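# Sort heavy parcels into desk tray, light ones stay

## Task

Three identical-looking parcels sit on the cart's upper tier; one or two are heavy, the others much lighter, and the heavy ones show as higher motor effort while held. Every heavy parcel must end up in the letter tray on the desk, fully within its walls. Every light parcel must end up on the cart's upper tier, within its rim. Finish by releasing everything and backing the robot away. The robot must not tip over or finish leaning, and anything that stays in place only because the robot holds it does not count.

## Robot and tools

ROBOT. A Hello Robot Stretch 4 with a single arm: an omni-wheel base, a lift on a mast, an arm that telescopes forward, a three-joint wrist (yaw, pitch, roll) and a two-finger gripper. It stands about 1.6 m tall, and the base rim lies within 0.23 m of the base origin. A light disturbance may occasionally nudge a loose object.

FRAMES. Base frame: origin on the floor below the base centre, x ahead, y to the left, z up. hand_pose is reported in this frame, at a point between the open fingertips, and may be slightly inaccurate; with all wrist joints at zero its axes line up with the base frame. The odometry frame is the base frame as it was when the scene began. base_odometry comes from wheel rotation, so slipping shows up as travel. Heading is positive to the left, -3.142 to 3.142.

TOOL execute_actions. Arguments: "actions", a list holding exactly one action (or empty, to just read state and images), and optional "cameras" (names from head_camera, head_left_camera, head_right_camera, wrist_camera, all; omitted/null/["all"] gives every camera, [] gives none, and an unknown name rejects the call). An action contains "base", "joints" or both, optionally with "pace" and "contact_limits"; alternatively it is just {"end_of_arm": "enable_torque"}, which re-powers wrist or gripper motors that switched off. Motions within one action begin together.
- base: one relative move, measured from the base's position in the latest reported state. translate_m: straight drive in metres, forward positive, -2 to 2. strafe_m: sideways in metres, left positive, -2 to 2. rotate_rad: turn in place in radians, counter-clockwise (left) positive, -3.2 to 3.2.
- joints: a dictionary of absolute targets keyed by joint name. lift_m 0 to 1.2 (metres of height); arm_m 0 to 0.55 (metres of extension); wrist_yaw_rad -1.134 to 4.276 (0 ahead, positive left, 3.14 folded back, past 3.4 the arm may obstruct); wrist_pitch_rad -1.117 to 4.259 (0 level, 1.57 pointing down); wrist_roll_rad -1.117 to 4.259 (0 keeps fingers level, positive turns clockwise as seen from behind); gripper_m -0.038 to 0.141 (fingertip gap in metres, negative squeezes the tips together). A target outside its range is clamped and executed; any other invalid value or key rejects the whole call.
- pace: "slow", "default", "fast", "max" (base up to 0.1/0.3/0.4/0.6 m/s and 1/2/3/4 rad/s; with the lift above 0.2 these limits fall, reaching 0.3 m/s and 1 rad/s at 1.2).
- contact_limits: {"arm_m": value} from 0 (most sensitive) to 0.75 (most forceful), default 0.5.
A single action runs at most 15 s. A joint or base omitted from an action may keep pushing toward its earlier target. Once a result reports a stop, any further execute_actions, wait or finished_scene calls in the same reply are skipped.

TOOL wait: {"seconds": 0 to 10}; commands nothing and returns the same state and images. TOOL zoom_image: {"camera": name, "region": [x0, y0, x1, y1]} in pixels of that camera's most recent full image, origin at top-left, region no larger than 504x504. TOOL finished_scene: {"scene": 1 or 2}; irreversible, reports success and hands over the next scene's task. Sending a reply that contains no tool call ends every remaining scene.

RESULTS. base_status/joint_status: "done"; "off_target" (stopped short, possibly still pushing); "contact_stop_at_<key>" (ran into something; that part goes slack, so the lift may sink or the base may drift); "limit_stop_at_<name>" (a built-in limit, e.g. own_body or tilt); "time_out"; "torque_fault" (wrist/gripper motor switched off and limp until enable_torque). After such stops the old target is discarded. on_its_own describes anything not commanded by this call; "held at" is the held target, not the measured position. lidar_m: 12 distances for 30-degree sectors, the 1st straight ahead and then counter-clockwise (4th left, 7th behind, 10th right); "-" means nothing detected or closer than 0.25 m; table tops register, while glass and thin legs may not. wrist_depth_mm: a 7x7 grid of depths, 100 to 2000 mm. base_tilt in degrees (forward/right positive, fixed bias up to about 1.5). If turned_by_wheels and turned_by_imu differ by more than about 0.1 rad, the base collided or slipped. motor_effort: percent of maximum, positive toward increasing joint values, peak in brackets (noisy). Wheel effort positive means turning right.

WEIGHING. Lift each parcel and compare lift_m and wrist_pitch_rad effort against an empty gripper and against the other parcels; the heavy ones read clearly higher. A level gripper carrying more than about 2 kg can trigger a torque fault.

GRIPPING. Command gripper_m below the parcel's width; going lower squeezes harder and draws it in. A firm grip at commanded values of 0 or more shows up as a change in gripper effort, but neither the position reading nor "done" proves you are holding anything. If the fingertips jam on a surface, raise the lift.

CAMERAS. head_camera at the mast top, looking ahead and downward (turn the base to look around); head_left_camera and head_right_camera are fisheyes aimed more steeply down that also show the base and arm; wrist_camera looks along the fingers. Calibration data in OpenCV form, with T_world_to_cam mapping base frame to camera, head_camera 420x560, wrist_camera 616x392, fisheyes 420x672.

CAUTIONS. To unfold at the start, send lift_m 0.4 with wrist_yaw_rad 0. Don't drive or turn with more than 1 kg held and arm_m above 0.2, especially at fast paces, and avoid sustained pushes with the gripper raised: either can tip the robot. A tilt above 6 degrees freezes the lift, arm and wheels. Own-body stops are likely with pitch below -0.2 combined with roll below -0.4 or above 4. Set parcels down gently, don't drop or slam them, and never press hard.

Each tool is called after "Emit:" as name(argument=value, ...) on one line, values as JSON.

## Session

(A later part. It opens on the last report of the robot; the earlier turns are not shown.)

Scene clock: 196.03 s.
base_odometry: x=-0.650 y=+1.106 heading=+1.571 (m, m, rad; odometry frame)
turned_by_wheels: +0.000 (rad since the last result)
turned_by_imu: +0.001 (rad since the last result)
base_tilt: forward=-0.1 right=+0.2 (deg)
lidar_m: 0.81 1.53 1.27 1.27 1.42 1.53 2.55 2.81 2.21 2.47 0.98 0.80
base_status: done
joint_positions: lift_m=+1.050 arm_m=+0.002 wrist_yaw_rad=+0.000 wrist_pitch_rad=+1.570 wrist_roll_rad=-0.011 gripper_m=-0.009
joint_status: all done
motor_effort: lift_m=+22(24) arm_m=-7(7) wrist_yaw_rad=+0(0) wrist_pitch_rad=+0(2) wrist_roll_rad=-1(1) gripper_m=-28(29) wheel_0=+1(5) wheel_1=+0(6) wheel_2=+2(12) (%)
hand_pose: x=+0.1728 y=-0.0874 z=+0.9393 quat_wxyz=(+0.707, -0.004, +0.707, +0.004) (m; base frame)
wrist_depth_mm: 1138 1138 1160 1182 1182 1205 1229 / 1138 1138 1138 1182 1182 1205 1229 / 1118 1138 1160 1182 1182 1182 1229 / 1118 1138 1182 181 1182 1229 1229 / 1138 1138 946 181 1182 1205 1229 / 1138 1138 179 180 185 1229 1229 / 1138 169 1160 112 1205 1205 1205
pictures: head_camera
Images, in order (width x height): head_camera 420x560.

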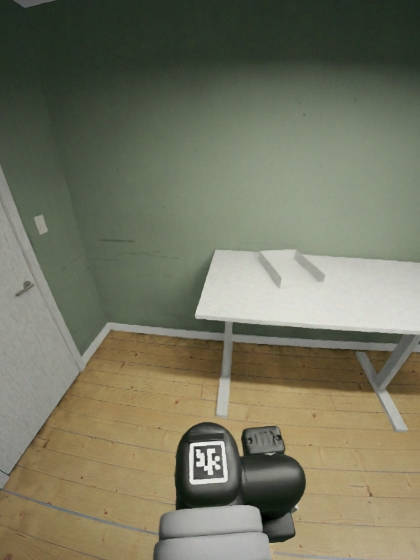

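Emit:
execute_actions(actions=[{"base": {"strafe_m": -0.35}}], cameras=[])

Emit:
execute_actions(actions=[{"base": {"translate_m": 0.48}}], cameras=[])

Emit:
execute_actions(actions=[{"joints": {"arm_m": 0.4}}], cameras=["head_camera", "wrist_camera"])

Scene clock: 208.07 s.
base_odometry: x=-0.300 y=+1.106 heading=+1.571 (m, m, rad; odometry frame)
turned_by_wheels: +0.000 (rad since the last result)
turned_by_imu: -0.001 (rad since the last result)
base_tilt: forward=+0.0 right=+0.1 (deg)
lidar_m: 0.72 0.82 1.59 1.62 1.78 1.95 2.60 2.26 1.91 2.12 0.89 0.73
base_status: done
joint_positions: lift_m=+1.050 arm_m=+0.002 wrist_yaw_rad=+0.000 wrist_pitch_rad=+1.570 wrist_roll_rad=-0.011 gripper_m=-0.009
joint_status: not commanded
motor_effort: lift_m=+23(22) arm_m=-7(7) wrist_yaw_rad=+0(1) wrist_pitch_rad=+0(2) wrist_roll_rad=-1(1) gripper_m=-27(30) wheel_0=-2(7) wheel_1=+2(7) wheel_2=+1(3) (%)
hand_pose: x=+0.1728 y=-0.0874 z=+0.9393 quat_wxyz=(+0.707, -0.004, +0.707, +0.004) (m; base frame)
wrist_depth_mm: 1138 1138 1160 1182 1182 1205 1229 / 1138 1138 1160 1182 1205 1205 1205 / 1118 1138 1160 1182 1205 1205 1229 / 1138 1138 1160 181 1205 1229 1229 / 1098 1138 946 180 1182 1205 1229 / 1118 1138 179 180 186 1205 1229 / 1138 169 1160 111 1182 1205 1229
pictures: none
No camera images: the call's "cameras" was empty. Leave "cameras" out to get every camera's image.

Scene clock: 211.17 s.
base_odometry: x=-0.300 y=+1.586 heading=+1.571 (m, m, rad; odometry frame)
turned_by_wheels: +0.000 (rad since the last result)
turned_by_imu: +0.000 (rad since the last result)
base_tilt: forward=-0.1 right=+0.1 (deg)
lidar_m: 0.27 0.31 0.50 1.51 1.71 2.12 3.10 2.33 2.18 0.66 0.33 0.28
base_status: done
joint_positions: lift_m=+1.050 arm_m=+0.002 wrist_yaw_rad=+0.000 wrist_pitch_rad=+1.570 wrist_roll_rad=-0.011 gripper_m=-0.009
joint_status: not commanded
motor_effort: lift_m=+22(23) arm_m=-7(7) wrist_yaw_rad=+0(1) wrist_pitch_rad=+0(1) wrist_roll_rad=-1(1) gripper_m=-29(29) wheel_0=+1(6) wheel_1=-1(7) wheel_2=+2(9) (%)
hand_pose: x=+0.1727 y=-0.0874 z=+0.9393 quat_wxyz=(+0.707, -0.004, +0.707, +0.004) (m; base frame)
wrist_depth_mm: 209 211 214 217 220 224 226 / 208 211 214 216 220 223 227 / 1138 1118 1138 218 221 223 226 / 1118 1160 1160 181 1182 1205 1205 / 1118 1138 931 181 1205 1205 1229 / 1118 1138 179 180 185 1205 1229 / 1138 169 1138 112 1205 1205 1229
pictures: none
No camera images: the call's "cameras" was empty. Leave "cameras" out to get every camera's image.

Scene clock: 213.43 s.
torque_fault: wrist_pitch_rad switched itself off since the last result.
base_odometry: x=-0.300 y=+1.586 heading=+1.571 (m, m, rad; odometry frame)
turned_by_wheels: +0.000 (rad since the last result)
turned_by_imu: +0.001 (rad since the last result)
base_tilt: forward=-0.1 right=+0.1 (deg)
lidar_m: 0.26 0.31 0.50 1.51 1.72 2.13 3.09 2.34 2.19 0.66 0.32 0.27
base_status: not commanded
joint_positions: lift_m=+1.050 arm_m=+0.399 wrist_yaw_rad=+0.000 wrist_pitch_rad=+2.077 wrist_roll_rad=-0.012 gripper_m=-0.009
joint_status: all done
on_its_own: wrist_pitch_rad is off since a torque_fault, until you send "end_of_arm": "enable_torque" (your +1.570 is given up)
motor_effort: lift_m=+20(23) arm_m=+7(17) wrist_yaw_rad=+1(49) wrist_pitch_rad=-1(100) wrist_roll_rad=-1(9) gripper_m=-26(31) wheel_0=+1(3) wheel_1=+0(1) wheel_2=-1(10) (%)
hand_pose: x=+0.4298 y=-0.0874 z=+0.9757 quat_wxyz=(+0.508, -0.003, +0.862, +0.005) (m; base frame)
wrist_depth_mm: 170 172 173 177 180 183 185 / 181 185 187 189 190 193 197 / 194 198 201 207 211 216 220 / 210 214 216 185 229 234 240 / 228 233 233 174 249 257 264 / 248 252 180 180 185 277 293 / 273 169 283 111 304 317 329
pictures: head_camera, wrist_camera
camera_calibration (this result's frames):
wrist_camera: T_world_to_cam=[[-0.0479931, -0.994382, 0.0943457, -0.17142], [-0.868461, 0.088202, 0.487848, -0.0373123], [-0.493429, -0.0585223, -0.867815, 1.28385], [0, 0, 0, 1]] pos_world=[0.592855, -0.0920323, 1.14852]
Images, in order (width x height): head_camera 420x560, wrist_camera 616x392.

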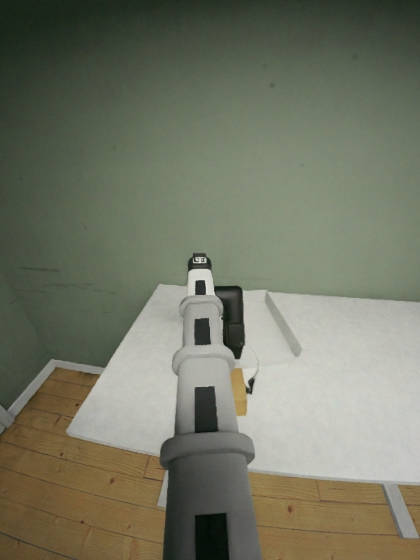

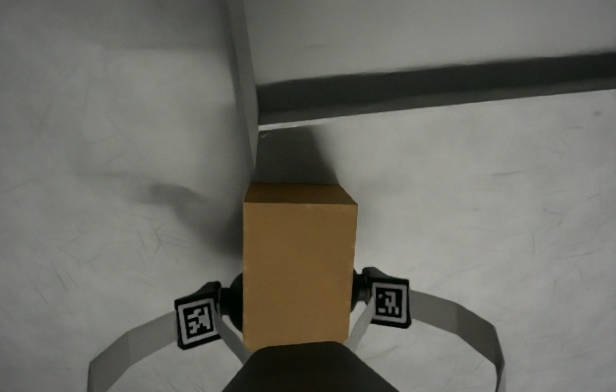

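Emit:
execute_actions(actions=[{"end_of_arm": "enable_torque"}], cameras=[])

Emit:
execute_actions(actions=[{"joints": {"lift_m": 1.2}}], cameras=[])

Emit:
execute_actions(actions=[{"joints": {"wrist_pitch_rad": 1.57}}], cameras=["head_camera", "wrist_camera"])

Scene clock: 220.83 s.
base_odometry: x=-0.300 y=+1.586 heading=+1.571 (m, m, rad; odometry frame)
turned_by_wheels: +0.000 (rad since the last result)
turned_by_imu: +0.000 (rad since the last result)
base_tilt: forward=+0.0 right=+0.1 (deg)
lidar_m: 0.26 0.31 0.50 1.51 1.70 2.13 3.09 2.33 2.16 0.67 0.33 0.26
base_status: not commanded
joint_positions: lift_m=+1.050 arm_m=+0.399 wrist_yaw_rad=+0.000 wrist_pitch_rad=+2.077 wrist_roll_rad=-0.012 gripper_m=-0.009
joint_status: not commanded
end_of_arm: enable_torque: each motor that was off is on again
on_its_own: wrist_pitch_rad is held at +2.077, not at your +1.570, since a torque_fault
motor_effort: lift_m=+20(20) arm_m=+7(7) wrist_yaw_rad=+0(1) wrist_pitch_rad=-2(0) wrist_roll_rad=+0(1) gripper_m=-28(28) wheel_0=+1(1) wheel_1=+0(0) wheel_2=-1(1) (%)
hand_pose: x=+0.4298 y=-0.0874 z=+0.9757 quat_wxyz=(+0.508, -0.003, +0.862, +0.005) (m; base frame)
wrist_depth_mm: 170 172 173 177 180 183 186 / 181 185 187 189 191 193 196 / 194 198 201 207 211 216 219 / 210 214 216 185 229 235 239 / 227 233 233 174 249 257 263 / 249 250 180 179 185 277 293 / 273 169 285 111 306 319 327
pictures: none
No camera images: the call's "cameras" was empty. Leave "cameras" out to get every camera's image.

Scene clock: 222.53 s.
base_odometry: x=-0.300 y=+1.586 heading=+1.571 (m, m, rad; odometry frame)
turned_by_wheels: +0.000 (rad since the last result)
turned_by_imu: +0.000 (rad since the last result)
base_tilt: forward=+0.0 right=+0.2 (deg)
lidar_m: 0.26 0.30 0.52 1.51 1.71 2.12 3.09 2.34 2.18 0.64 0.34 0.27
base_status: not commanded
joint_positions: lift_m=+1.200 arm_m=+0.399 wrist_yaw_rad=+0.000 wrist_pitch_rad=+2.072 wrist_roll_rad=-0.012 gripper_m=-0.009
joint_status: all done
on_its_own: wrist_pitch_rad is held at +2.077, not at your +1.570, since a torque_fault
motor_effort: lift_m=+23(24) arm_m=+7(7) wrist_yaw_rad=+1(0) wrist_pitch_rad=+12(13) wrist_roll_rad=-1(1) gripper_m=-29(29) wheel_0=+1(1) wheel_1=+0(0) wheel_2=-1(1) (%)
hand_pose: x=+0.4310 y=-0.0874 z=+1.1248 quat_wxyz=(+0.510, -0.003, +0.860, +0.005) (m; base frame)
wrist_depth_mm: 300 303 307 314 319 322 320 / 319 325 332 340 347 351 357 / 343 349 357 364 370 379 387 / 368 377 377 176 404 413 421 / 399 407 410 177 439 452 462 / 1661 1618 180 180 186 484 517 / 1808 168 1921 112 - - -
pictures: none
No camera images: the call's "cameras" was empty. Leave "cameras" out to get every camera's image.

Scene clock: 223.37 s.
base_odometry: x=-0.300 y=+1.586 heading=+1.571 (m, m, rad; odometry frame)
turned_by_wheels: +0.000 (rad since the last result)
turned_by_imu: +0.000 (rad since the last result)
base_tilt: forward=-0.1 right=+0.1 (deg)
lidar_m: 0.26 0.30 0.50 1.51 1.72 2.12 3.09 2.34 2.17 0.66 0.33 0.26
base_status: not commanded
joint_positions: lift_m=+1.200 arm_m=+0.399 wrist_yaw_rad=+0.000 wrist_pitch_rad=+1.570 wrist_roll_rad=-0.012 gripper_m=-0.009
joint_status: all done
motor_effort: lift_m=+23(23) arm_m=+7(7) wrist_yaw_rad=-1(0) wrist_pitch_rad=-2(4) wrist_roll_rad=-1(0) gripper_m=-28(29) wheel_0=+1(1) wheel_1=+0(0) wheel_2=-1(1) (%)
hand_pose: x=+0.5700 y=-0.0874 z=+1.0893 quat_wxyz=(+0.707, -0.004, +0.707, +0.004) (m; base frame)
wrist_depth_mm: 351 355 357 362 368 370 379 / 349 355 359 364 368 370 382 / 349 355 359 364 368 373 342 / 349 355 359 176 366 373 349 / 351 355 359 177 364 370 353 / 351 353 180 180 186 375 379 / 351 169 357 111 373 375 379
pictures: head_camera, wrist_camera
camera_calibration (this result's frames):
wrist_camera: T_world_to_cam=[[-0.0873132, -0.994412, 0.059347, -0.114919], [-0.996125, 0.0877821, 0.00533445, 0.627293], [-0.0105142, -0.0586513, -0.998223, 1.31843], [0, 0, 0, 1]] pos_world=[0.628691, -0.0920147, 1.31956]
Images, in order (width x height): head_camera 420x560, wrist_camera 616x392.

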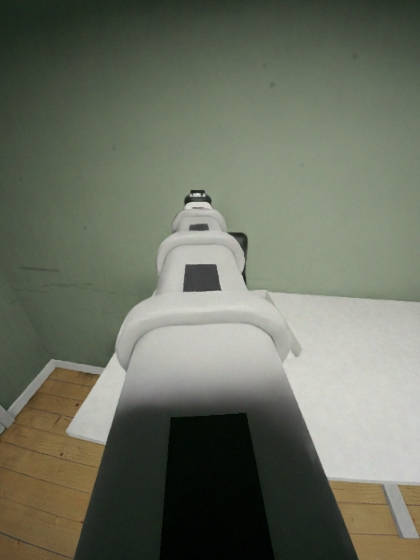

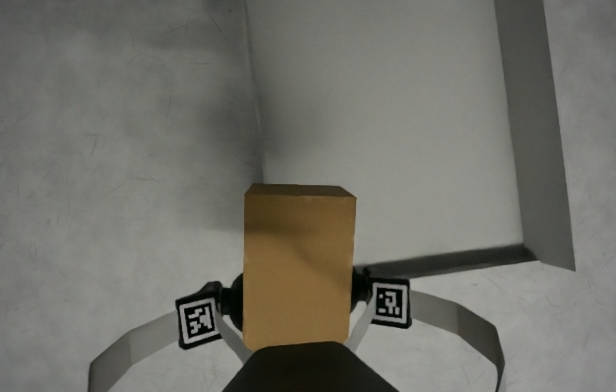

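Emit:
execute_actions(actions=[{"base": {"strafe_m": -0.1}, "joints": {"arm_m": 0.55}}], cameras=["wrist_camera"])

Scene clock: 234.37 s.
base_odometry: x=-0.200 y=+1.586 heading=+1.571 (m, m, rad; odometry frame)
turned_by_wheels: +0.000 (rad since the last result)
turned_by_imu: +0.000 (rad since the last result)
base_tilt: forward=-0.1 right=+0.0 (deg)
lidar_m: 0.25 0.27 0.47 1.61 1.81 2.17 3.10 2.25 2.10 0.60 0.31 0.25
base_status: done
joint_positions: lift_m=+1.200 arm_m=+0.549 wrist_yaw_rad=+0.000 wrist_pitch_rad=+1.570 wrist_roll_rad=-0.012 gripper_m=-0.009
joint_status: all done
motor_effort: lift_m=+23(23) arm_m=+7(9) wrist_yaw_rad=-1(1) wrist_pitch_rad=+0(0) wrist_roll_rad=+0(0) gripper_m=-28(29) wheel_0=-2(8) wheel_1=+0(6) wheel_2=+1(0) (%)
hand_pose: x=+0.7200 y=-0.0874 z=+1.0893 quat_wxyz=(+0.707, -0.004, +0.707, +0.004) (m; base frame)
wrist_depth_mm: 351 355 359 364 370 375 379 / 349 340 355 362 364 377 379 / 351 353 357 362 366 375 379 / 349 353 357 175 366 377 379 / 349 351 355 177 366 375 379 / 347 353 180 180 186 375 379 / 349 169 355 112 368 373 379
pictures: wrist_camera
camera_calibration (this result's frames):
wrist_camera: T_world_to_cam=[[-0.0874351, -0.994402, 0.0593276, -0.101712], [-0.996117, 0.087891, 0.00511335, 0.776962], [-0.0102991, -0.0586501, -0.998225, 1.31985], [0, 0, 0, 1]] pos_world=[0.778645, -0.0920211, 1.31957]
Images, in order (width x height): wrist_camera 616x392.

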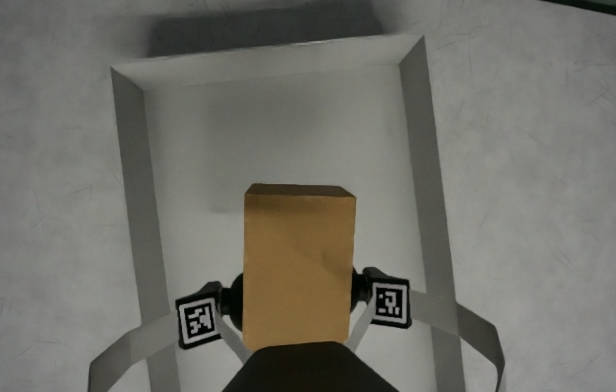

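Centred. Lower and release.

Emit:
execute_actions(actions=[{"joints": {"lift_m": 1.11}}], cameras=[])

Emit:
execute_actions(actions=[{"joints": {"gripper_m": 0.1}}], cameras=[])

Emit:
execute_actions(actions=[{"joints": {"lift_m": 1.2}}], cameras=["wrist_camera"])

Scene clock: 244.63 s.
base_odometry: x=-0.200 y=+1.586 heading=+1.571 (m, m, rad; odometry frame)
turned_by_wheels: +0.000 (rad since the last result)
turned_by_imu: +0.000 (rad since the last result)
base_tilt: forward=-0.1 right=+0.2 (deg)
lidar_m: 0.25 0.26 0.48 1.61 1.82 2.21 3.11 2.23 2.10 0.59 0.30 0.25
base_status: not commanded
joint_positions: lift_m=+1.110 arm_m=+0.549 wrist_yaw_rad=+0.000 wrist_pitch_rad=+1.570 wrist_roll_rad=-0.012 gripper_m=-0.009
joint_status: all done
motor_effort: lift_m=+17(22) arm_m=+7(7) wrist_yaw_rad=-1(1) wrist_pitch_rad=-1(1) wrist_roll_rad=-1(0) gripper_m=-29(29) wheel_0=-1(2) wheel_1=+0(0) wheel_2=+1(1) (%)
hand_pose: x=+0.7200 y=-0.0874 z=+0.9998 quat_wxyz=(+0.707, -0.004, +0.707, +0.004) (m; base frame)
wrist_depth_mm: 215 232 248 264 276 260 286 / 231 265 268 272 276 254 286 / 229 265 267 273 276 262 286 / 244 265 268 176 277 256 286 / 263 265 267 177 277 264 286 / 263 252 180 180 186 224 286 / 263 169 266 112 277 257 286
pictures: none
No camera images: the call's "cameras" was empty. Leave "cameras" out to get every camera's image.

Scene clock: 246.50 s.
base_odometry: x=-0.200 y=+1.586 heading=+1.571 (m, m, rad; odometry frame)
turned_by_wheels: +0.000 (rad since the last result)
turned_by_imu: +0.000 (rad since the last result)
base_tilt: forward=-0.1 right=+0.1 (deg)
lidar_m: 0.25 0.29 0.46 1.60 1.82 2.19 3.11 2.25 2.10 0.60 0.32 0.25
base_status: not commanded
joint_positions: lift_m=+1.110 arm_m=+0.549 wrist_yaw_rad=+0.000 wrist_pitch_rad=+1.570 wrist_roll_rad=-0.012 gripper_m=+0.100
joint_status: all done
motor_effort: lift_m=+17(17) arm_m=+7(7) wrist_yaw_rad=-1(1) wrist_pitch_rad=+0(1) wrist_roll_rad=+0(1) gripper_m=-1(30) wheel_0=-2(2) wheel_1=+0(0) wheel_2=+1(1) (%)
hand_pose: x=+0.7200 y=-0.0874 z=+0.9998 quat_wxyz=(+0.707, -0.004, +0.707, +0.004) (m; base frame)
wrist_depth_mm: 217 230 246 263 277 260 287 / 232 266 271 274 277 257 289 / 231 266 271 273 278 264 287 / 246 266 270 223 277 256 287 / 264 266 270 222 277 265 289 / 264 238 220 220 206 242 289 / 264 229 268 111 278 234 287
pictures: none
No camera images: the call's "cameras" was empty. Leave "cameras" out to get every camera's image.

Scene clock: 247.87 s.
base_odometry: x=-0.200 y=+1.586 heading=+1.571 (m, m, rad; odometry frame)
turned_by_wheels: +0.000 (rad since the last result)
turned_by_imu: +0.000 (rad since the last result)
base_tilt: forward=+0.0 right=+0.0 (deg)
lidar_m: 0.25 0.28 0.46 1.61 1.81 2.18 3.10 2.26 2.11 0.60 0.30 0.25
base_status: not commanded
joint_positions: lift_m=+1.200 arm_m=+0.549 wrist_yaw_rad=+0.000 wrist_pitch_rad=+1.570 wrist_roll_rad=-0.012 gripper_m=+0.100
joint_status: all done
motor_effort: lift_m=+20(21) arm_m=+7(7) wrist_yaw_rad=-1(2) wrist_pitch_rad=-1(1) wrist_roll_rad=-1(1) gripper_m=-1(1) wheel_0=-2(2) wheel_1=+0(0) wheel_2=+1(1) (%)
hand_pose: x=+0.7200 y=-0.0874 z=+1.0895 quat_wxyz=(+0.707, -0.004, +0.707, +0.004) (m; base frame)
wrist_depth_mm: 353 355 362 366 370 377 384 / 353 353 357 364 366 377 384 / 351 353 359 364 368 375 382 / 351 355 357 359 368 377 382 / 351 355 357 312 368 375 384 / 349 355 309 310 206 375 379 / 351 340 355 112 370 377 382
pictures: wrist_camera
camera_calibration (this result's frames):
wrist_camera: T_world_to_cam=[[-0.0874299, -0.994402, 0.0593357, -0.101737], [-0.996116, 0.0878912, 0.0052055, 0.77685], [-0.0103914, -0.0586501, -0.998225, 1.32011], [0, 0, 0, 1]] pos_world=[0.778656, -0.0920211, 1.31975]
Images, in order (width x height): wrist_camera 616x392.

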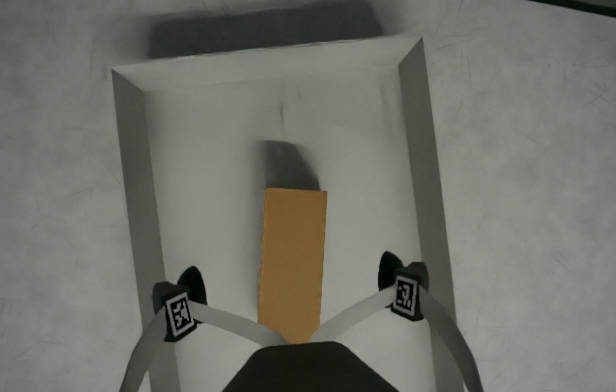

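Retract and check the front edge.

Emit:
execute_actions(actions=[{"joints": {"arm_m": 0.3}}], cameras=["wrist_camera"])

Scene clock: 259.70 s.
base_odometry: x=-0.200 y=+1.586 heading=+1.571 (m, m, rad; odometry frame)
turned_by_wheels: +0.000 (rad since the last result)
turned_by_imu: +0.000 (rad since the last result)
base_tilt: forward=-0.1 right=+0.1 (deg)
lidar_m: 0.25 0.28 0.45 1.61 1.81 2.19 3.10 2.25 2.10 0.59 0.30 0.25
base_status: not commanded
joint_positions: lift_m=+1.200 arm_m=+0.301 wrist_yaw_rad=+0.000 wrist_pitch_rad=+1.570 wrist_roll_rad=-0.012 gripper_m=+0.100
joint_status: all done
motor_effort: lift_m=+20(20) arm_m=-7(9) wrist_yaw_rad=+0(1) wrist_pitch_rad=-1(2) wrist_roll_rad=+0(0) gripper_m=+0(3) wheel_0=-2(1) wheel_1=+0(0) wheel_2=+1(1) (%)
hand_pose: x=+0.4723 y=-0.0874 z=+1.0895 quat_wxyz=(+0.707, -0.004, +0.707, +0.004) (m; base frame)
wrist_depth_mm: 353 357 359 366 366 379 384 / 351 357 357 364 368 379 384 / 351 355 359 364 368 379 384 / 351 357 362 366 373 377 382 / 351 357 362 366 373 377 384 / 351 353 359 364 206 379 384 / 351 353 359 112 373 375 382
pictures: wrist_camera
camera_calibration (this result's frames):
wrist_camera: T_world_to_cam=[[-0.0875721, -0.994388, 0.0593586, -0.123346], [-0.996101, 0.0880493, 0.00546662, 0.529875], [-0.0106624, -0.0586484, -0.998222, 1.31766], [0, 0, 0, 1]] pos_world=[0.531056, -0.0920305, 1.31974]
Images, in order (width x height): wrist_camera 616x392.

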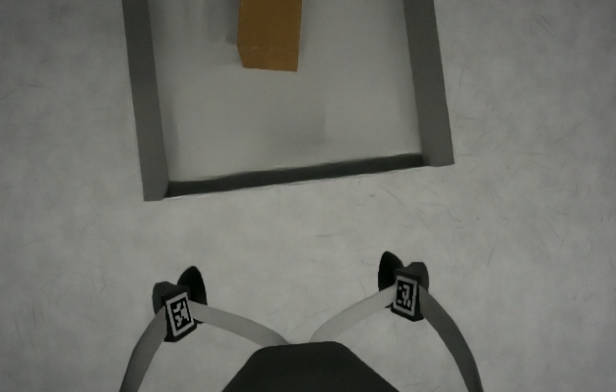

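Emit:
finished_scene(scene=1)

The scene is finished: the task was done.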